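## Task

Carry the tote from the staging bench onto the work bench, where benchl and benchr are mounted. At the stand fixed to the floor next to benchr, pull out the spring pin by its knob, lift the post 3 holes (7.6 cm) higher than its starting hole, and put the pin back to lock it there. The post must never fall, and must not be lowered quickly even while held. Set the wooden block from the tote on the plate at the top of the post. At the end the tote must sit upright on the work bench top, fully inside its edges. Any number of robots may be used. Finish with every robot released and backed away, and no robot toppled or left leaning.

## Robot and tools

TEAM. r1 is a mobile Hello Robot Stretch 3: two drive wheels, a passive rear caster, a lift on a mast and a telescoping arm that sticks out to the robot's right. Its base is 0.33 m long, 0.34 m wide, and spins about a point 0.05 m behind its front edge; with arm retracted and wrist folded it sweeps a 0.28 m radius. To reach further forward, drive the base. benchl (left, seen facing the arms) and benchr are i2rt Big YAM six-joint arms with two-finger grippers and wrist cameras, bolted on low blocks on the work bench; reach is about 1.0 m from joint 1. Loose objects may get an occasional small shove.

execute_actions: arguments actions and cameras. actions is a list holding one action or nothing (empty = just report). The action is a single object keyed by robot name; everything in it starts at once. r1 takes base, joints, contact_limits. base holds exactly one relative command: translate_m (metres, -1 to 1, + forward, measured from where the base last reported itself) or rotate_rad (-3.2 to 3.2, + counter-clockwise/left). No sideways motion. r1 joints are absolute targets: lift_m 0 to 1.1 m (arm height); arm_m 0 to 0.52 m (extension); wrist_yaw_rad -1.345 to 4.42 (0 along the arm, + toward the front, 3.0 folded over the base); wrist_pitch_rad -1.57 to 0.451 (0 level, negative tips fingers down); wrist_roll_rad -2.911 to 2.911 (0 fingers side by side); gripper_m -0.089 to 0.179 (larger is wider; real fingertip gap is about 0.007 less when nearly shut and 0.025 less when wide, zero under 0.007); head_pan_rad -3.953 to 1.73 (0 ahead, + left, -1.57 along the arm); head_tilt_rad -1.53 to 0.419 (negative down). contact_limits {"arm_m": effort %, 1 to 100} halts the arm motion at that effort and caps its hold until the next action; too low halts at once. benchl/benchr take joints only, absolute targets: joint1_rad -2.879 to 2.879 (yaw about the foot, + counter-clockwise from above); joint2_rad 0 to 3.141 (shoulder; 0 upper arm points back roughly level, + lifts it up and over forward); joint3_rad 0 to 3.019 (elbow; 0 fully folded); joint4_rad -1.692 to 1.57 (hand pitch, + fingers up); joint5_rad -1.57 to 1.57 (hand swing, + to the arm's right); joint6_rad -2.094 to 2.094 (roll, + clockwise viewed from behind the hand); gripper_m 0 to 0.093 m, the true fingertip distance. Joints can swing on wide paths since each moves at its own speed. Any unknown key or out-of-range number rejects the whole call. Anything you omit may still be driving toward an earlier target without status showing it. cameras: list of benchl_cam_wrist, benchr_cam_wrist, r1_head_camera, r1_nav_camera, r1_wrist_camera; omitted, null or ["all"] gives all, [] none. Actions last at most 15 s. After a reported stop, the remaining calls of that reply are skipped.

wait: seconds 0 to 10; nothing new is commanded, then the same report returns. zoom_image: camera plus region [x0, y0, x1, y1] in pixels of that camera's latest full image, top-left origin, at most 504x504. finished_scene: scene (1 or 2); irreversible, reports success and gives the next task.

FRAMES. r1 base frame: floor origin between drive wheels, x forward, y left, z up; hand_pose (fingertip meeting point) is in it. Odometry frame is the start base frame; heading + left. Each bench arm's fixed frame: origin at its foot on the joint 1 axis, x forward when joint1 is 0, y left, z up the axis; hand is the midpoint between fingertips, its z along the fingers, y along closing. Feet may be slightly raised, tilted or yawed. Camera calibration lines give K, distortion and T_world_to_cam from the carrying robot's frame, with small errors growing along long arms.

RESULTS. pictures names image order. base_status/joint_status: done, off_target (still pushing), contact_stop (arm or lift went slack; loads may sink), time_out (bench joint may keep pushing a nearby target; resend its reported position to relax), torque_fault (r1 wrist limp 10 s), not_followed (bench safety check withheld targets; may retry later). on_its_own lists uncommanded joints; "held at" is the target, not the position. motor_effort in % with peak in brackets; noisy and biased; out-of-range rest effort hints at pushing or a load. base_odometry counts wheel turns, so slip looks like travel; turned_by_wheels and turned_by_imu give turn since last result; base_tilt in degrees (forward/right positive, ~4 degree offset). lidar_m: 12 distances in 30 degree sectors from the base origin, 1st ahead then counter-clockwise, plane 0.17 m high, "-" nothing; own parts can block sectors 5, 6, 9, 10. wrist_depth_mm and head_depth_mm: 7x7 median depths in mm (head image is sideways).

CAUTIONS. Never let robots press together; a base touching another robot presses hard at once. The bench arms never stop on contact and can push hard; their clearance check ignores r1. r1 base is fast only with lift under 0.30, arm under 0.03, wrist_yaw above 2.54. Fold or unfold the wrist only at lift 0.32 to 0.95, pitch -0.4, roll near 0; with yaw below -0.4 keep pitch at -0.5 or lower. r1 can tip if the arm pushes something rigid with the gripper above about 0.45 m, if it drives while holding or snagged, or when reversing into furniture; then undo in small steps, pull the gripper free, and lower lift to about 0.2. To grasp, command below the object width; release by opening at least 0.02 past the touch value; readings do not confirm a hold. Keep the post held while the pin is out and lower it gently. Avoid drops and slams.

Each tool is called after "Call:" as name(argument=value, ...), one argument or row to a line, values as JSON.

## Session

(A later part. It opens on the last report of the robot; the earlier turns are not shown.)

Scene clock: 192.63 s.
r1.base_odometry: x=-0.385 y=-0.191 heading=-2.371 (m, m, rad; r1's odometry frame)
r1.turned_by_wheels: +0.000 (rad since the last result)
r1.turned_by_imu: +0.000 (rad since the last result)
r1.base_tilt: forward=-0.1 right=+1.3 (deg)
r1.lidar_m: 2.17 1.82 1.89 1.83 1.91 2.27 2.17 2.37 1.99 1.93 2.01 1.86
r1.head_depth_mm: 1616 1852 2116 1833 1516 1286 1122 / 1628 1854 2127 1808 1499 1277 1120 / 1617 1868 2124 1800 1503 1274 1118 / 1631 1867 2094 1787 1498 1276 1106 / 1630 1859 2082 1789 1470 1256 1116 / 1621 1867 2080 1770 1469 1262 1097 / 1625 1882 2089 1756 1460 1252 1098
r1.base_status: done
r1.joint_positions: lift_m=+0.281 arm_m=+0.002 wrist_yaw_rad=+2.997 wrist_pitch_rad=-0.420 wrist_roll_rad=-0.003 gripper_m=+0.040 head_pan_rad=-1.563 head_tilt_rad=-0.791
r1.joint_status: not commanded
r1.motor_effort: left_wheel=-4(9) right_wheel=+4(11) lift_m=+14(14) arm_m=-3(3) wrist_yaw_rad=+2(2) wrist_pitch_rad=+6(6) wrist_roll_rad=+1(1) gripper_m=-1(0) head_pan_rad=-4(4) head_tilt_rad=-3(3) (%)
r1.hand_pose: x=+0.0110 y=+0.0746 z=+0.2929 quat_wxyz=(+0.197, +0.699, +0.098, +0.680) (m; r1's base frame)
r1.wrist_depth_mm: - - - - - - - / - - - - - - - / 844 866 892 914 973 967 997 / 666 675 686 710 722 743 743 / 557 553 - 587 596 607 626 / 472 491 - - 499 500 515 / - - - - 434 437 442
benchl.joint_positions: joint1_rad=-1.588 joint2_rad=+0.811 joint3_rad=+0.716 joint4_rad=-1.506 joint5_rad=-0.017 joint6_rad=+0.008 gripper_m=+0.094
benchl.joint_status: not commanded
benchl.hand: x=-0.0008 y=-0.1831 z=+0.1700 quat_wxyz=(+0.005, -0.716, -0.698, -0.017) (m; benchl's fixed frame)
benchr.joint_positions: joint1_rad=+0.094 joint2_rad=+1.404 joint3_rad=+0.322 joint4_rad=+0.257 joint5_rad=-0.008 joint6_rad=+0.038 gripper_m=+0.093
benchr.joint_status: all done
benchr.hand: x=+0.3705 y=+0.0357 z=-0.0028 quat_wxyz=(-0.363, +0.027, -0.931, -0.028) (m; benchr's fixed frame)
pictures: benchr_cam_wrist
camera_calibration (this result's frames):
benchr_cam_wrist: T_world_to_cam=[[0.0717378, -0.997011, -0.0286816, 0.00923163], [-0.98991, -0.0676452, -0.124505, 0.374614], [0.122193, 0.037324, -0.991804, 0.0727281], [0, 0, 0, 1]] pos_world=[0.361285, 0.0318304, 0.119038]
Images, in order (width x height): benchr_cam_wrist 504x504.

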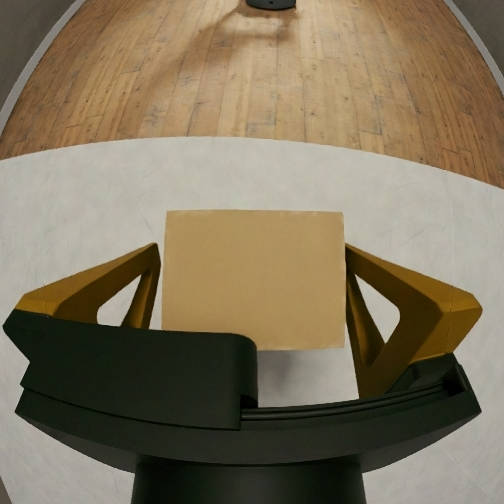

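Good; grasp.

Call:
execute_actions(
  actions=[
    {"benchr":{"joints":{"gripper_m":0.03}}},
  ],
  cameras=[],
)

Call:
execute_actions(
  actions=[
    {"r1":{"base":{"translate_m":1.0}},"benchr":{"joints":{"joint2_rad":1.0,"joint3_rad":0.54,"joint4_rad":-0.34}}},
  ],
  cameras=[],
)

Call:
execute_actions(
  actions=[
    {"r1":{"joints":{"lift_m":0.94}},"benchr":{"joints":{"joint2_rad":1.1,"joint3_rad":1.2,"joint4_rad":-0.9,"joint6_rad":0}}},
  ],
  cameras=[],
)

Call:
execute_actions(
  actions=[
    {"r1":{"base":{"rotate_rad":1.571}},"benchr":{"joints":{"joint1_rad":1.39}}},
  ],
  cameras=[],
)

Call:
execute_actions(
  actions=[
    {"r1":{"joints":{"wrist_yaw_rad":0}},"benchr":{"joints":{"joint2_rad":1.6,"joint3_rad":1.58,"joint4_rad":-0.78}}},
  ],
  cameras=[],
)

Call:
execute_actions(
  actions=[
    {"r1":{"joints":{"lift_m":1.0,"wrist_pitch_rad":-1.5,"wrist_roll_rad":1.57,"gripper_m":0.08,"arm_m":0.39}},"benchr":{"joints":{"joint2_rad":1.7,"joint4_rad":-0.68}}},
  ],
  cameras=["benchr_cam_wrist","r1_wrist_camera","r1_head_camera"],
)

Scene clock: 194.77 s.
r1.base_odometry: x=-0.385 y=-0.191 heading=-2.371 (m, m, rad; r1's odometry frame)
r1.turned_by_wheels: +0.000 (rad since the last result)
r1.turned_by_imu: +0.000 (rad since the last result)
r1.base_tilt: forward=+0.0 right=+1.3 (deg)
r1.lidar_m: 2.17 1.82 1.89 1.83 1.91 2.26 2.18 2.36 1.98 1.93 2.02 1.86
r1.head_depth_mm: 1624 1854 2114 1821 1515 1289 1128 / 1619 1863 2116 1821 1511 1281 1119 / 1621 1867 2125 1803 1502 1274 1111 / 1628 1862 2094 1787 1485 1272 1108 / 1631 1864 2090 1781 1489 1258 1113 / 1631 1870 2088 1769 1479 1262 1097 / 1631 1876 2092 1754 1462 1249 1096
r1.base_status: not commanded
r1.joint_positions: lift_m=+0.281 arm_m=+0.002 wrist_yaw_rad=+2.997 wrist_pitch_rad=-0.420 wrist_roll_rad=-0.003 gripper_m=+0.040 head_pan_rad=-1.563 head_tilt_rad=-0.791
r1.joint_status: not commanded
r1.motor_effort: left_wheel=-3(3) right_wheel=+3(4) lift_m=+14(14) arm_m=-3(3) wrist_yaw_rad=+2(2) wrist_pitch_rad=+6(6) wrist_roll_rad=+2(1) gripper_m=+0(1) head_pan_rad=-4(4) head_tilt_rad=-3(3) (%)
r1.hand_pose: x=+0.0110 y=+0.0746 z=+0.2929 quat_wxyz=(+0.197, +0.699, +0.098, +0.680) (m; r1's base frame)
r1.wrist_depth_mm: - - - - - - - / - - - - - - - / 845 862 886 928 948 931 - / 667 670 701 722 740 737 775 / 556 555 - 578 603 603 601 / 474 492 - - 502 512 517 / - - - - 431 433 452
benchl.joint_positions: joint1_rad=-1.588 joint2_rad=+0.811 joint3_rad=+0.716 joint4_rad=-1.506 joint5_rad=-0.017 joint6_rad=+0.008 gripper_m=+0.094
benchl.joint_status: not commanded
benchl.hand: x=-0.0008 y=-0.1831 z=+0.1700 quat_wxyz=(+0.005, -0.716, -0.698, -0.017) (m; benchl's fixed frame)
benchr.joint_positions: joint1_rad=+0.093 joint2_rad=+1.404 joint3_rad=+0.322 joint4_rad=+0.257 joint5_rad=-0.007 joint6_rad=+0.039 gripper_m=+0.080
benchr.joint_status: gripper_m off_target (ended at +0.080, target +0.030)
benchr.hand: x=+0.3707 y=+0.0354 z=-0.0026 quat_wxyz=(-0.364, +0.027, -0.931, -0.027) (m; benchr's fixed frame)
pictures: none
No camera images: the call's "cameras" was empty. Leave "cameras" out to get every camera's image.

Scene clock: 199.90 s.
r1.base_odometry: x=-1.103 y=-0.888 heading=-2.371 (m, m, rad; r1's odometry frame)
r1.turned_by_wheels: +0.000 (rad since the last result)
r1.turned_by_imu: +0.000 (rad since the last result)
r1.base_tilt: forward=-0.1 right=+1.3 (deg)
r1.lidar_m: 1.17 0.91 1.70 1.81 1.89 2.63 3.17 2.72 2.01 1.95 1.02 0.99
r1.head_depth_mm: 1636 1878 2132 1816 1511 1289 1120 / 1637 1877 2121 1824 1509 1280 1117 / 1647 1888 2112 1810 1495 1285 1121 / 1636 1884 2101 1800 1494 1274 1109 / 1661 1892 2122 1776 1474 1262 1115 / 1647 1893 2096 1764 1472 1252 1102 / 1646 1889 2117 1760 1469 1252 1097
r1.base_status: done
r1.joint_positions: lift_m=+0.281 arm_m=+0.002 wrist_yaw_rad=+2.997 wrist_pitch_rad=-0.420 wrist_roll_rad=-0.003 gripper_m=+0.040 head_pan_rad=-1.563 head_tilt_rad=-0.791
r1.joint_status: not commanded
r1.motor_effort: left_wheel=-3(8) right_wheel=+4(10) lift_m=+14(14) arm_m=-3(3) wrist_yaw_rad=+2(2) wrist_pitch_rad=+6(6) wrist_roll_rad=+1(1) gripper_m=+0(0) head_pan_rad=-4(4) head_tilt_rad=-3(3) (%)
r1.hand_pose: x=+0.0110 y=+0.0746 z=+0.2929 quat_wxyz=(+0.197, +0.699, +0.098, +0.680) (m; r1's base frame)
r1.wrist_depth_mm: - - - - - - - / - - - - - - - / 843 840 891 932 926 953 794 / 670 669 717 716 736 742 759 / 549 559 - 576 598 604 604 / 476 493 - - 498 502 514 / - - - - 427 435 443
benchl.joint_positions: joint1_rad=-1.588 joint2_rad=+0.811 joint3_rad=+0.716 joint4_rad=-1.506 joint5_rad=-0.017 joint6_rad=+0.008 gripper_m=+0.094
benchl.joint_status: not commanded
benchl.hand: x=-0.0008 y=-0.1831 z=+0.1700 quat_wxyz=(+0.005, -0.716, -0.698, -0.017) (m; benchl's fixed frame)
benchr.joint_positions: joint1_rad=+0.093 joint2_rad=+1.002 joint3_rad=+0.509 joint4_rad=-0.342 joint5_rad=-0.007 joint6_rad=+0.039 gripper_m=+0.080
benchr.joint_status: all done
benchr.hand: x=+0.3748 y=+0.0358 z=+0.1230 quat_wxyz=(-0.359, +0.027, -0.933, -0.027) (m; benchr's fixed frame)
pictures: none
No camera images: the call's "cameras" was empty. Leave "cameras" out to get every camera's image.

Scene clock: 206.73 s.
r1.base_odometry: x=-1.103 y=-0.888 heading=-2.371 (m, m, rad; r1's odometry frame)
r1.turned_by_wheels: +0.000 (rad since the last result)
r1.turned_by_imu: +0.000 (rad since the last result)
r1.base_tilt: forward=+0.0 right=+1.3 (deg)
r1.lidar_m: 1.17 0.90 1.69 1.81 1.89 2.63 3.16 2.72 2.01 1.95 1.02 0.99
r1.head_depth_mm: 1637 1871 2142 1983 - 1258 1120 / 1643 1878 2116 1939 - 1250 1118 / 1641 1885 2095 1852 - - - / 1642 1877 2101 1796 - - - / 1641 1889 2107 1818 - 1221 1124 / 1653 1892 2113 1758 1557 1224 1096 / 1644 1886 2095 1753 1462 1256 1096
r1.base_status: not commanded
r1.joint_positions: lift_m=+0.939 arm_m=+0.002 wrist_yaw_rad=+2.997 wrist_pitch_rad=-0.420 wrist_roll_rad=-0.003 gripper_m=+0.040 head_pan_rad=-1.563 head_tilt_rad=-0.791
r1.joint_status: all done
r1.motor_effort: left_wheel=-3(4) right_wheel=+4(4) lift_m=+37(41) arm_m=-3(3) wrist_yaw_rad=+2(1) wrist_pitch_rad=+6(6) wrist_roll_rad=+1(2) gripper_m=+1(0) head_pan_rad=-4(4) head_tilt_rad=-3(3) (%)
r1.hand_pose: x=+0.0110 y=+0.0746 z=+0.9517 quat_wxyz=(+0.197, +0.699, +0.098, +0.680) (m; r1's base frame)
r1.wrist_depth_mm: - - - - - - - / - - - - - - - / - - - - - 837 852 / - - - - - 670 648 / - - - - - - 528 / - - - - - - 454 / - - - - - - -
benchl.joint_positions: joint1_rad=-1.588 joint2_rad=+0.811 joint3_rad=+0.716 joint4_rad=-1.506 joint5_rad=-0.017 joint6_rad=+0.008 gripper_m=+0.094
benchl.joint_status: not commanded
benchl.hand: x=-0.0008 y=-0.1831 z=+0.1700 quat_wxyz=(+0.005, -0.716, -0.698, -0.017) (m; benchl's fixed frame)
benchr.joint_positions: joint1_rad=+0.093 joint2_rad=+1.102 joint3_rad=+1.137 joint4_rad=-0.901 joint5_rad=-0.007 joint6_rad=+0.012 gripper_m=+0.080
benchr.joint_status: all done
benchr.hand: x=+0.4504 y=+0.0429 z=+0.3249 quat_wxyz=(-0.344, +0.039, -0.938, -0.021) (m; benchr's fixed frame)
pictures: none
No camera images: the call's "cameras" was empty. Leave "cameras" out to get every camera's image.

Scene clock: 210.20 s.
r1.base_odometry: x=-1.103 y=-0.888 heading=-0.800 (m, m, rad; r1's odometry frame)
r1.turned_by_wheels: +1.571 (rad since the last result)
r1.turned_by_imu: +1.574 (rad since the last result)
r1.base_tilt: forward=+0.0 right=+1.3 (deg)
r1.lidar_m: 1.81 1.90 2.66 3.24 2.68 2.01 1.95 1.01 0.99 1.17 0.90 1.71
r1.head_depth_mm: 966 1105 1023 795 - 1262 1123 / 970 1111 1019 850 - 1256 1117 / 969 1113 1013 817 - - - / 975 1120 996 788 - - - / 977 1119 991 783 - 1219 1120 / 978 1113 980 759 681 1220 1105 / 979 1124 973 778 680 1256 1097
r1.base_status: done
r1.joint_positions: lift_m=+0.939 arm_m=+0.002 wrist_yaw_rad=+2.997 wrist_pitch_rad=-0.420 wrist_roll_rad=-0.003 gripper_m=+0.040 head_pan_rad=-1.563 head_tilt_rad=-0.791
r1.joint_status: not commanded
r1.motor_effort: left_wheel=-4(9) right_wheel=+4(7) lift_m=+37(37) arm_m=-3(3) wrist_yaw_rad=+2(2) wrist_pitch_rad=+6(6) wrist_roll_rad=+1(1) gripper_m=+1(0) head_pan_rad=-4(4) head_tilt_rad=-2(3) (%)
r1.hand_pose: x=+0.0110 y=+0.0746 z=+0.9517 quat_wxyz=(+0.197, +0.699, +0.098, +0.680) (m; r1's base frame)
r1.wrist_depth_mm: - - - - - - - / - - - - - - - / - - - - - - - / - - - - - - - / - - - - - - - / - - - - - - - / - - - - - - -
benchl.joint_positions: joint1_rad=-1.588 joint2_rad=+0.811 joint3_rad=+0.716 joint4_rad=-1.506 joint5_rad=-0.017 joint6_rad=+0.008 gripper_m=+0.094
benchl.joint_status: not commanded
benchl.hand: x=-0.0008 y=-0.1831 z=+0.1700 quat_wxyz=(+0.005, -0.716, -0.698, -0.017) (m; benchl's fixed frame)
benchr.joint_positions: joint1_rad=+1.391 joint2_rad=+1.108 joint3_rad=+1.137 joint4_rad=-0.901 joint5_rad=-0.010 joint6_rad=+0.011 gripper_m=+0.080
benchr.joint_status: all done
benchr.hand: x=+0.0800 y=+0.4464 z=+0.3225 quat_wxyz=(-0.259, +0.599, -0.724, -0.224) (m; benchr's fixed frame)
pictures: none
No camera images: the call's "cameras" was empty. Leave "cameras" out to get every camera's image.

Scene clock: 212.70 s.
r1.base_odometry: x=-1.103 y=-0.888 heading=-0.800 (m, m, rad; r1's odometry frame)
r1.turned_by_wheels: +0.000 (rad since the last result)
r1.turned_by_imu: +0.000 (rad since the last result)
r1.base_tilt: forward=-0.1 right=+1.3 (deg)
r1.lidar_m: 1.81 1.90 2.66 3.33 2.69 2.00 1.95 1.01 0.99 1.17 0.91 1.71
r1.head_depth_mm: 967 1101 1023 794 - - 1082 / 969 1110 1017 851 - - 1082 / 966 1117 1005 832 - - 1092 / 973 1119 999 - - - 1093 / 978 1122 989 760 682 1267 1104 / 980 1118 980 757 681 1259 1101 / 978 1119 973 780 678 1252 1095
r1.base_status: not commanded
r1.joint_positions: lift_m=+0.939 arm_m=+0.002 wrist_yaw_rad=+0.004 wrist_pitch_rad=-0.420 wrist_roll_rad=-0.003 gripper_m=+0.040 head_pan_rad=-1.563 head_tilt_rad=-0.791
r1.joint_status: all done
r1.motor_effort: left_wheel=-4(4) right_wheel=+4(4) lift_m=+37(37) arm_m=-3(3) wrist_yaw_rad=-3(3) wrist_pitch_rad=+6(6) wrist_roll_rad=+1(1) gripper_m=+0(0) head_pan_rad=-4(4) head_tilt_rad=-3(3) (%)
r1.hand_pose: x=-0.0207 y=-0.3715 z=+0.9517 quat_wxyz=(+0.693, +0.149, -0.690, -0.146) (m; r1's base frame)
r1.wrist_depth_mm: 870 896 889 857 836 843 818 / 960 916 917 923 965 905 922 / 738 732 763 777 796 817 860 / 572 587 546 557 569 560 642 / 474 473 383 492 500 437 518 / 401 409 385 361 356 367 424 / 347 352 358 363 366 370 375
benchl.joint_positions: joint1_rad=-1.588 joint2_rad=+0.811 joint3_rad=+0.716 joint4_rad=-1.506 joint5_rad=-0.017 joint6_rad=+0.008 gripper_m=+0.094
benchl.joint_status: not commanded
benchl.hand: x=-0.0008 y=-0.1831 z=+0.1700 quat_wxyz=(+0.005, -0.716, -0.698, -0.017) (m; benchl's fixed frame)
benchr.joint_positions: joint1_rad=+1.391 joint2_rad=+1.627 joint3_rad=+1.508 joint4_rad=-0.789 joint5_rad=-0.009 joint6_rad=+0.011 gripper_m=+0.080
benchr.joint_status: all done
benchr.hand: x=+0.1139 y=+0.6314 z=+0.2657 quat_wxyz=(-0.246, +0.603, -0.728, -0.213) (m; benchr's fixed frame)
pictures: none
No camera images: the call's "cameras" was empty. Leave "cameras" out to get every camera's image.

Scene clock: 216.77 s.
r1.base_odometry: x=-1.103 y=-0.888 heading=-0.800 (m, m, rad; r1's odometry frame)
r1.turned_by_wheels: +0.000 (rad since the last result)
r1.turned_by_imu: +0.000 (rad since the last result)
r1.base_tilt: forward=+0.0 right=+1.3 (deg)
r1.lidar_m: 1.81 1.90 2.66 3.25 2.68 2.01 1.95 1.01 0.99 1.16 0.90 1.72
r1.head_depth_mm: - 1156 1019 725 685 1295 1124 / - 1110 1013 801 686 1276 1117 / - 1112 1001 795 683 1276 1115 / 972 - 995 766 682 1276 1107 / 971 1114 991 761 682 1265 1104 / 976 1119 979 757 682 1260 1103 / 977 1120 972 777 678 1257 1099
r1.base_status: not commanded
r1.joint_positions: lift_m=+0.999 arm_m=+0.390 wrist_yaw_rad=+0.002 wrist_pitch_rad=-1.492 wrist_roll_rad=+1.567 gripper_m=+0.080 head_pan_rad=-1.563 head_tilt_rad=-0.791
r1.joint_status: all done
r1.motor_effort: left_wheel=-4(4) right_wheel=+4(4) lift_m=+37(33) arm_m=+3(4) wrist_yaw_rad=-2(3) wrist_pitch_rad=-2(6) wrist_roll_rad=+2(2) gripper_m=+1(79) head_pan_rad=-4(4) head_tilt_rad=-3(3) (%)
r1.hand_pose: x=-0.0215 y=-0.5304 z=+0.8807 quat_wxyz=(+0.002, +0.002, -0.734, -0.679) (m; r1's base frame)
r1.wrist_depth_mm: 225 297 299 293 238 971 962 / 237 304 307 305 275 - 980 / 243 316 319 313 270 - - / 251 322 326 321 315 - - / 301 328 337 335 330 - - / 359 295 328 342 262 - - / 375 270 268 269 361 - -
benchl.joint_positions: joint1_rad=-1.588 joint2_rad=+0.811 joint3_rad=+0.716 joint4_rad=-1.506 joint5_rad=-0.017 joint6_rad=+0.008 gripper_m=+0.094
benchl.joint_status: not commanded
benchl.hand: x=-0.0008 y=-0.1831 z=+0.1700 quat_wxyz=(+0.005, -0.716, -0.698, -0.017) (m; benchl's fixed frame)
benchr.joint_positions: joint1_rad=+1.390 joint2_rad=+1.674 joint3_rad=+1.523 joint4_rad=-0.691 joint5_rad=-0.009 joint6_rad=+0.012 gripper_m=+0.080
benchr.joint_status: all done
benchr.hand: x=+0.1191 y=+0.6590 z=+0.2591 quat_wxyz=(-0.269, +0.596, -0.720, -0.233) (m; benchr's fixed frame)
pictures: benchr_cam_wrist, r1_head_camera (sideways: a quarter turn clockwise sets it upright), r1_wrist_camera
camera_calibration (this result's frames):
benchr_cam_wrist: T_world_to_cam=[[0.983343, -0.181385, -0.0116444, 0.00568993], [-0.181574, -0.977438, -0.107916, 0.699495], [0.00819262, 0.108233, -0.994092, 0.307327], [0, 0, 0, 1]] pos_world=[0.118897, 0.651483, 0.381064]
r1_head_camera: T_world_to_cam=[[-0.027666, 0.709153, -0.704512, 0.934385], [0.998793, -0.00899663, -0.0482784, 0.0611837], [-0.040575, -0.704997, -0.708048, 0.8742], [0, 0, 0, 1]] pos_world=[0.00021155, -0.0457626, 1.28022]
r1_wrist_camera: T_world_to_cam=[[-0.0471484, 0.997008, -0.0612528, 0.578785], [0.979784, 0.0580952, 0.191439, -0.086292], [0.194425, -0.0509884, -0.979591, 1.00585], [0, 0, 0, 1]] pos_world=[-0.0837253, -0.520753, 1.03729]
Images, in order (width x height): benchr_cam_wrist 504x504, r1_head_camera 896x504, r1_wrist_camera 644x364.

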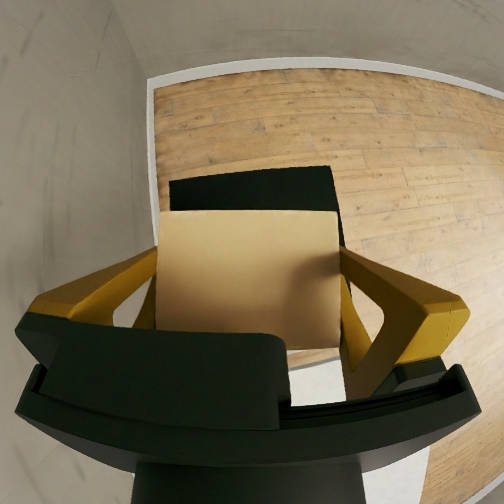

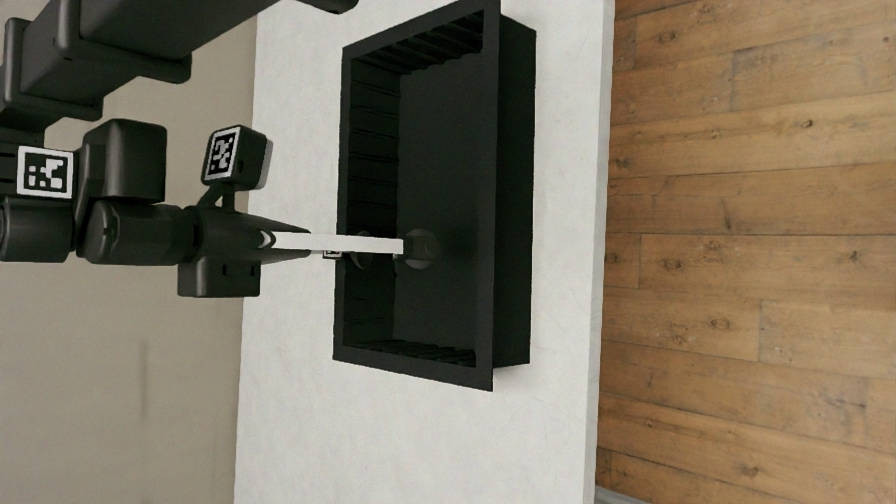

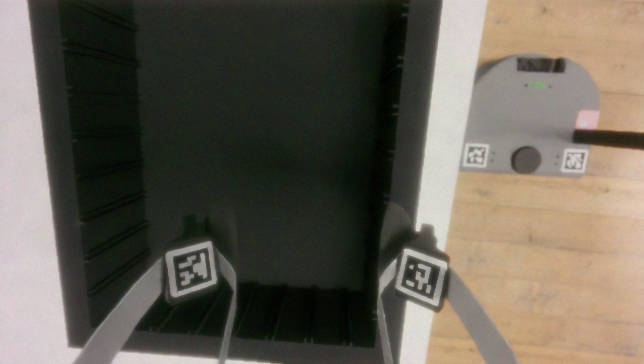

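Call:
execute_actions(
  actions=[
    {"r1":{"base":{"translate_m":-0.06},"joints":{"arm_m":0.325}},"benchr":{"joints":{"joint2_rad":1.75,"joint3_rad":1.66,"joint4_rad":-0.69}}},
  ],
  cameras=["benchr_cam_wrist","r1_wrist_camera"],
)

Scene clock: 220.13 s.
r1.base_odometry: x=-1.145 y=-0.845 heading=-0.800 (m, m, rad; r1's odometry frame)
r1.turned_by_wheels: +0.000 (rad since the last result)
r1.turned_by_imu: +0.000 (rad since the last result)
r1.base_tilt: forward=-0.1 right=+1.3 (deg)
r1.lidar_m: 1.87 1.96 2.75 3.26 2.59 1.94 1.89 1.60 0.95 1.16 0.94 1.71
r1.head_depth_mm: - - 1024 808 686 1292 1127 / - 1131 980 746 684 1282 1121 / - 1152 835 795 683 1280 1116 / 961 - 821 788 683 1274 1106 / 973 1114 989 782 680 1265 1101 / 974 1117 981 717 682 1259 1102 / 978 1116 976 774 678 1248 1095
r1.base_status: done
r1.joint_positions: lift_m=+0.999 arm_m=+0.325 wrist_yaw_rad=+0.002 wrist_pitch_rad=-1.493 wrist_roll_rad=+1.567 gripper_m=+0.080 head_pan_rad=-1.563 head_tilt_rad=-0.791
r1.joint_status: all done
r1.motor_effort: left_wheel=-4(8) right_wheel=+4(6) lift_m=+37(37) arm_m=-4(4) wrist_yaw_rad=-2(1) wrist_pitch_rad=-2(2) wrist_roll_rad=+1(2) gripper_m=+1(1) head_pan_rad=-4(4) head_tilt_rad=-3(3) (%)
r1.hand_pose: x=-0.0215 y=-0.4660 z=+0.8808 quat_wxyz=(+0.002, +0.002, -0.734, -0.679) (m; r1's base frame)
r1.wrist_depth_mm: 293 300 297 295 981 976 948 / 296 310 307 303 633 - - / 299 318 318 312 319 - - / 306 334 329 325 - - - / 309 342 338 337 - - - / 311 354 354 345 - - - / 310 344 352 358 - - -
benchl.joint_positions: joint1_rad=-1.588 joint2_rad=+0.811 joint3_rad=+0.716 joint4_rad=-1.506 joint5_rad=-0.017 joint6_rad=+0.008 gripper_m=+0.094
benchl.joint_status: not commanded
benchl.hand: x=-0.0008 y=-0.1831 z=+0.1700 quat_wxyz=(+0.005, -0.716, -0.698, -0.017) (m; benchl's fixed frame)
benchr.joint_positions: joint1_rad=+1.390 joint2_rad=+1.732 joint3_rad=+1.594 joint4_rad=-0.692 joint5_rad=-0.009 joint6_rad=+0.011 gripper_m=+0.080
benchr.joint_status: all done
benchr.hand: x=+0.1235 y=+0.6829 z=+0.2597 quat_wxyz=(-0.274, +0.594, -0.718, -0.237) (m; benchr's fixed frame)
pictures: benchr_cam_wrist, r1_wrist_camera
camera_calibration (this result's frames):
benchr_cam_wrist: T_world_to_cam=[[0.983424, -0.18096, -0.0114111, 0.00538294], [-0.181002, -0.976035, -0.120805, 0.725961], [0.0107232, 0.120868, -0.992611, 0.295957], [0, 0, 0, 1]] pos_world=[0.122933, 0.673766, 0.381531]
r1_wrist_camera: T_world_to_cam=[[-0.0471485, 0.997029, -0.0609129, 0.514293], [0.979784, 0.05803, 0.191459, -0.0900805], [0.194424, -0.0506544, -0.979609, 1.0093], [0, 0, 0, 1]] pos_world=[-0.0837254, -0.456412, 1.03729]
Images, in order (width x height): benchr_cam_wrist 504x504, r1_wrist_camera 644x364.

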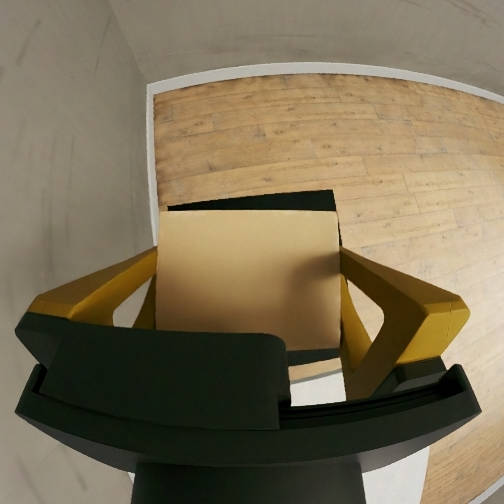

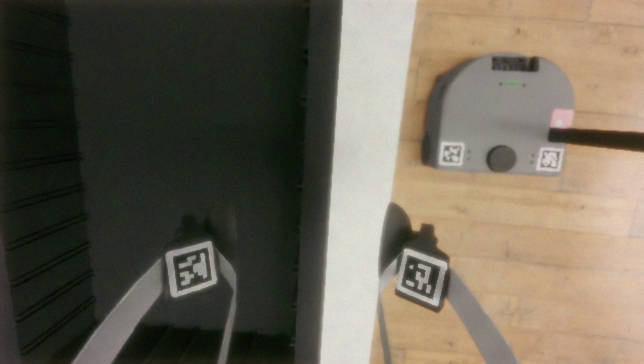

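Call:
execute_actions(
  actions=[
    {"r1":{"joints":{"lift_m":0.875}},"benchr":{"joints":{"joint2_rad":1.8,"joint4_rad":-0.63}}},
  ],
  cameras=[],
)

Call:
execute_actions(
  actions=[
    {"r1":{"joints":{"gripper_m":-0.089}}},
  ],
  cameras=["benchr_cam_wrist","r1_wrist_camera"],
)

Scene clock: 222.57 s.
r1.base_odometry: x=-1.145 y=-0.845 heading=-0.800 (m, m, rad; r1's odometry frame)
r1.turned_by_wheels: +0.000 (rad since the last result)
r1.turned_by_imu: +0.000 (rad since the last result)
r1.base_tilt: forward=+0.0 right=+1.3 (deg)
r1.lidar_m: 1.87 1.96 2.75 3.25 2.60 1.95 1.89 1.60 0.95 1.16 0.94 1.71
r1.head_depth_mm: 963 1108 1063 - - 1272 1102 / 964 1083 - 775 687 1279 1115 / 967 1069 - 769 683 1285 1116 / 971 1088 - 763 683 1269 1111 / 971 1115 991 784 681 1265 1110 / 972 1119 978 715 681 1259 1099 / 976 1124 970 772 677 1255 1095
r1.base_status: not commanded
r1.joint_positions: lift_m=+0.876 arm_m=+0.325 wrist_yaw_rad=+0.002 wrist_pitch_rad=-1.493 wrist_roll_rad=+1.567 gripper_m=+0.080 head_pan_rad=-1.563 head_tilt_rad=-0.791
r1.joint_status: all done
r1.motor_effort: left_wheel=-4(3) right_wheel=+4(4) lift_m=+14(34) arm_m=-3(3) wrist_yaw_rad=-2(2) wrist_pitch_rad=-2(2) wrist_roll_rad=+1(2) gripper_m=+0(0) head_pan_rad=-4(4) head_tilt_rad=-3(3) (%)
r1.hand_pose: x=-0.0215 y=-0.4660 z=+0.7570 quat_wxyz=(+0.002, +0.002, -0.734, -0.679) (m; r1's base frame)
r1.wrist_depth_mm: 185 183 181 100 180 840 862 / 191 189 186 103 186 - 872 / 196 196 192 106 191 - 891 / 203 202 199 110 198 935 899 / 210 208 205 114 568 943 997 / 219 215 212 118 214 - - / 224 222 221 123 - - -
benchl.joint_positions: joint1_rad=-1.588 joint2_rad=+0.811 joint3_rad=+0.716 joint4_rad=-1.506 joint5_rad=-0.017 joint6_rad=+0.008 gripper_m=+0.094
benchl.joint_status: not commanded
benchl.hand: x=-0.0008 y=-0.1831 z=+0.1700 quat_wxyz=(+0.005, -0.716, -0.698, -0.017) (m; benchl's fixed frame)
benchr.joint_positions: joint1_rad=+1.390 joint2_rad=+1.758 joint3_rad=+1.610 joint4_rad=-0.645 joint5_rad=-0.010 joint6_rad=+0.011 gripper_m=+0.080
benchr.joint_status: all done
benchr.hand: x=+0.1261 y=+0.6981 z=+0.2583 quat_wxyz=(-0.287, +0.590, -0.713, -0.248) (m; benchr's fixed frame)
pictures: none
No camera images: the call's "cameras" was empty. Leave "cameras" out to get every camera's image.

Scene clock: 224.73 s.
r1.base_odometry: x=-1.145 y=-0.845 heading=-0.800 (m, m, rad; r1's odometry frame)
r1.turned_by_wheels: +0.000 (rad since the last result)
r1.turned_by_imu: +0.000 (rad since the last result)
r1.base_tilt: forward=-0.1 right=+1.3 (deg)
r1.lidar_m: 1.87 1.97 2.75 3.26 2.60 1.95 1.89 1.60 0.95 1.16 0.94 1.71
r1.head_depth_mm: 966 1097 1060 - - 1273 1107 / 965 1082 - 774 683 1282 1119 / 968 1064 - 767 680 1274 1117 / 972 1092 - 763 678 1276 1113 / 970 1118 990 783 678 1269 1109 / 975 1113 976 716 678 1259 1101 / 979 1119 973 776 678 1253 1091
r1.base_status: not commanded
r1.joint_positions: lift_m=+0.876 arm_m=+0.325 wrist_yaw_rad=+0.002 wrist_pitch_rad=-1.490 wrist_roll_rad=+1.567 gripper_m=-0.087 head_pan_rad=-1.563 head_tilt_rad=-0.791
r1.joint_status: all done
r1.motor_effort: left_wheel=-4(4) right_wheel=+3(4) lift_m=+14(14) arm_m=-4(3) wrist_yaw_rad=-1(1) wrist_pitch_rad=-3(4) wrist_roll_rad=+1(1) gripper_m=-45(99) head_pan_rad=-4(4) head_tilt_rad=-3(3) (%)
r1.hand_pose: x=-0.0215 y=-0.4668 z=+0.7569 quat_wxyz=(+0.002, +0.002, -0.735, -0.678) (m; r1's base frame)
r1.wrist_depth_mm: 185 183 181 99 179 859 823 / 191 189 187 102 185 - 864 / 197 195 193 106 192 - - / 204 201 199 109 199 918 911 / 211 210 206 113 207 966 966 / 218 216 215 117 990 994 968 / 226 225 222 123 221 - -
benchl.joint_positions: joint1_rad=-1.588 joint2_rad=+0.811 joint3_rad=+0.716 joint4_rad=-1.506 joint5_rad=-0.017 joint6_rad=+0.008 gripper_m=+0.094
benchl.joint_status: not commanded
benchl.hand: x=-0.0008 y=-0.1831 z=+0.1700 quat_wxyz=(+0.005, -0.716, -0.698, -0.017) (m; benchl's fixed frame)
benchr.joint_positions: joint1_rad=+1.390 joint2_rad=+1.758 joint3_rad=+1.610 joint4_rad=-0.645 joint5_rad=-0.010 joint6_rad=+0.011 gripper_m=+0.080
benchr.joint_status: not commanded
benchr.hand: x=+0.1261 y=+0.6981 z=+0.2583 quat_wxyz=(-0.287, +0.590, -0.713, -0.248) (m; benchr's fixed frame)
pictures: benchr_cam_wrist, r1_wrist_camera
camera_calibration (this result's frames):
benchr_cam_wrist: T_world_to_cam=[[0.983642, -0.179754, -0.0117345, 0.0047361], [-0.179348, -0.971166, -0.157072, 0.746908], [0.016838, 0.156607, -0.987517, 0.26573], [0, 0, 0, 1]] pos_world=[0.124823, 0.684608, 0.379787]
r1_wrist_camera: T_world_to_cam=[[-0.0471499, 0.99684, -0.0639241, 0.509716], [0.979783, 0.0586097, 0.191287, -0.0659325], [0.194429, -0.0536126, -0.97945, 0.88648], [0, 0, 0, 1]] pos_world=[-0.0837249, -0.456715, 0.913458]
Images, in order (width x height): benchr_cam_wrist 504x504, r1_wrist_camera 644x364.

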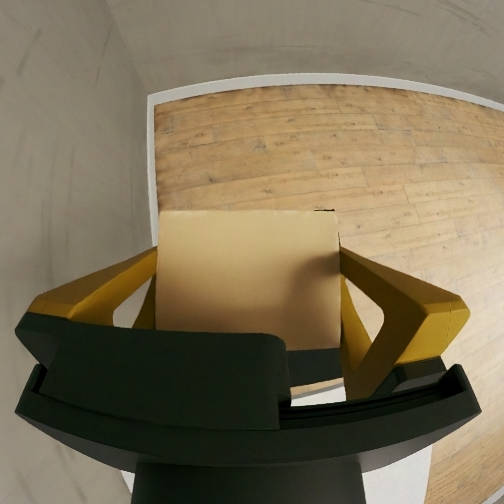

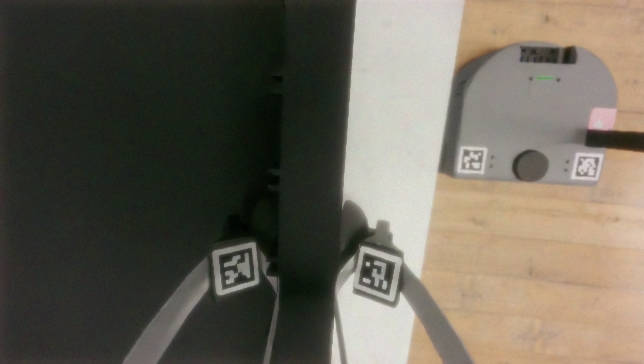

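Call:
execute_actions(
  actions=[
    {"r1":{"joints":{"lift_m":0.93}},"benchr":{"joints":{"joint3_rad":1.55}}},
  ],
  cameras=[],
)

Call:
execute_actions(
  actions=[
    {"r1":{"joints":{"lift_m":1.02,"gripper_m":-0.06}}},
  ],
  cameras=["benchr_cam_wrist","r1_head_camera"],
)

Scene clock: 227.67 s.
r1.base_odometry: x=-1.145 y=-0.845 heading=-0.800 (m, m, rad; r1's odometry frame)
r1.turned_by_wheels: +0.000 (rad since the last result)
r1.turned_by_imu: +0.000 (rad since the last result)
r1.base_tilt: forward=-0.1 right=+1.3 (deg)
r1.lidar_m: 1.87 1.96 2.76 3.26 2.59 1.94 1.89 1.60 0.95 1.16 0.94 1.70
r1.head_depth_mm: 964 1081 - - 669 1289 1121 / 966 - 993 704 677 1280 1124 / 955 - - 767 695 1275 1112 / 966 1085 - 704 690 1267 1111 / 971 1114 989 648 685 1265 1106 / 974 1122 979 646 683 1255 1098 / 973 1116 973 754 679 1252 1096
r1.base_status: not commanded
r1.joint_positions: lift_m=+0.929 arm_m=+0.325 wrist_yaw_rad=+0.002 wrist_pitch_rad=-1.479 wrist_roll_rad=+1.567 gripper_m=-0.073 head_pan_rad=-1.563 head_tilt_rad=-0.791
r1.joint_status: all done
r1.on_its_own: gripper_m is held at -0.074, not at your -0.089, by its stall guard, which is still easing
r1.motor_effort: left_wheel=-3(3) right_wheel=+3(4) lift_m=+38(44) arm_m=-3(3) wrist_yaw_rad=-1(2) wrist_pitch_rad=-7(7) wrist_roll_rad=+1(1) gripper_m=-37(41) head_pan_rad=-4(4) head_tilt_rad=-3(3) (%)
r1.hand_pose: x=-0.0215 y=-0.4695 z=+0.8107 quat_wxyz=(+0.002, +0.002, -0.739, -0.674) (m; r1's base frame)
r1.wrist_depth_mm: 234 218 203 110 229 873 877 / 241 225 209 113 238 - 891 / 249 234 216 116 245 - 929 / 256 242 223 121 256 - 953 / 267 251 236 123 - 993 - / 278 261 240 128 - - - / 287 273 248 277 - - -
benchl.joint_positions: joint1_rad=-1.588 joint2_rad=+0.811 joint3_rad=+0.716 joint4_rad=-1.506 joint5_rad=-0.017 joint6_rad=+0.008 gripper_m=+0.094
benchl.joint_status: not commanded
benchl.hand: x=-0.0008 y=-0.1831 z=+0.1700 quat_wxyz=(+0.005, -0.716, -0.698, -0.017) (m; benchl's fixed frame)
benchr.joint_positions: joint1_rad=+1.390 joint2_rad=+1.754 joint3_rad=+1.596 joint4_rad=-0.627 joint5_rad=-0.010 joint6_rad=+0.011 gripper_m=+0.080
benchr.joint_status: all done
benchr.hand: x=+0.1260 y=+0.6975 z=+0.2562 quat_wxyz=(-0.289, +0.589, -0.712, -0.250) (m; benchr's fixed frame)
pictures: none
No camera images: the call's "cameras" was empty. Leave "cameras" out to get every camera's image.

Scene clock: 229.33 s.
r1.base_odometry: x=-1.145 y=-0.845 heading=-0.800 (m, m, rad; r1's odometry frame)
r1.turned_by_wheels: +0.000 (rad since the last result)
r1.turned_by_imu: +0.000 (rad since the last result)
r1.base_tilt: forward=-0.1 right=+1.4 (deg)
r1.lidar_m: 1.87 1.97 2.75 3.20 2.61 1.94 1.89 1.60 0.95 1.16 0.94 1.71
r1.head_depth_mm: - 1124 1024 585 683 1282 1126 / - 1106 993 563 698 1279 1114 / - 1110 972 565 694 1275 1109 / 970 - 778 570 690 1271 1115 / 970 1111 987 567 686 1269 1108 / 977 1122 978 570 683 1259 1101 / 977 1128 973 754 677 1252 1094
r1.base_status: not commanded
r1.joint_positions: lift_m=+1.019 arm_m=+0.325 wrist_yaw_rad=+0.001 wrist_pitch_rad=-1.511 wrist_roll_rad=+1.570 gripper_m=-0.053 head_pan_rad=-1.563 head_tilt_rad=-0.791
r1.joint_status: gripper_m off_target (ended at -0.053, target -0.060); the others done
r1.on_its_own: gripper_m is held at -0.054, not at your -0.060, by its stall guard, which is still easing
r1.motor_effort: left_wheel=-3(3) right_wheel=+3(3) lift_m=+40(40) arm_m=-3(3) wrist_yaw_rad=-1(1) wrist_pitch_rad=+4(7) wrist_roll_rad=+0(2) gripper_m=-8(35) head_pan_rad=-4(4) head_tilt_rad=-3(3) (%)
r1.hand_pose: x=-0.0216 y=-0.4611 z=+0.9007 quat_wxyz=(+0.001, +0.000, -0.728, -0.686) (m; r1's base frame)
r1.wrist_depth_mm: 244 267 236 116 989 - 994 / 251 280 243 120 - - - / 259 286 246 124 - - - / 264 297 255 128 - - - / 273 306 269 129 - - - / 280 315 275 135 - - - / 288 321 277 222 - - -
benchl.joint_positions: joint1_rad=-1.588 joint2_rad=+0.811 joint3_rad=+0.716 joint4_rad=-1.506 joint5_rad=-0.017 joint6_rad=+0.008 gripper_m=+0.094
benchl.joint_status: not commanded
benchl.hand: x=-0.0008 y=-0.1831 z=+0.1700 quat_wxyz=(+0.005, -0.716, -0.698, -0.017) (m; benchl's fixed frame)
benchr.joint_positions: joint1_rad=+1.390 joint2_rad=+1.754 joint3_rad=+1.596 joint4_rad=-0.627 joint5_rad=-0.010 joint6_rad=+0.011 gripper_m=+0.080
benchr.joint_status: not commanded
benchr.hand: x=+0.1260 y=+0.6975 z=+0.2562 quat_wxyz=(-0.289, +0.589, -0.712, -0.250) (m; benchr's fixed frame)
pictures: benchr_cam_wrist, r1_head_camera (sideways: a quarter turn clockwise sets it upright)
camera_calibration (this result's frames):
benchr_cam_wrist: T_world_to_cam=[[0.983702, -0.179404, -0.0120061, 0.00459423], [-0.178921, -0.970061, -0.164225, 0.747014], [0.017816, 0.163697, -0.98635, 0.258314], [0, 0, 0, 1]] pos_world=[0.124535, 0.683188, 0.377521]
r1_head_camera: T_world_to_cam=[[-0.0276661, 0.709156, -0.704509, 0.934382], [0.998793, -0.00899646, -0.0482784, 0.0611837], [-0.040575, -0.704995, -0.708051, 0.874204], [0, 0, 0, 1]] pos_world=[0.000211549, -0.0457625, 1.28021]
Images, in order (width x height): benchr_cam_wrist 504x504, r1_head_camera 896x504.

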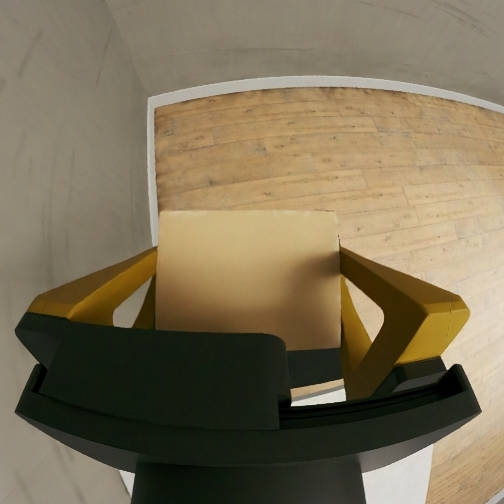

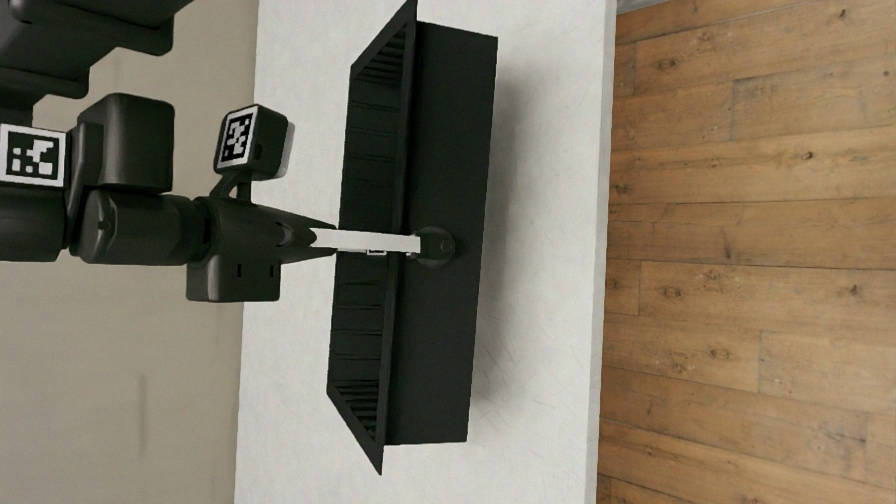

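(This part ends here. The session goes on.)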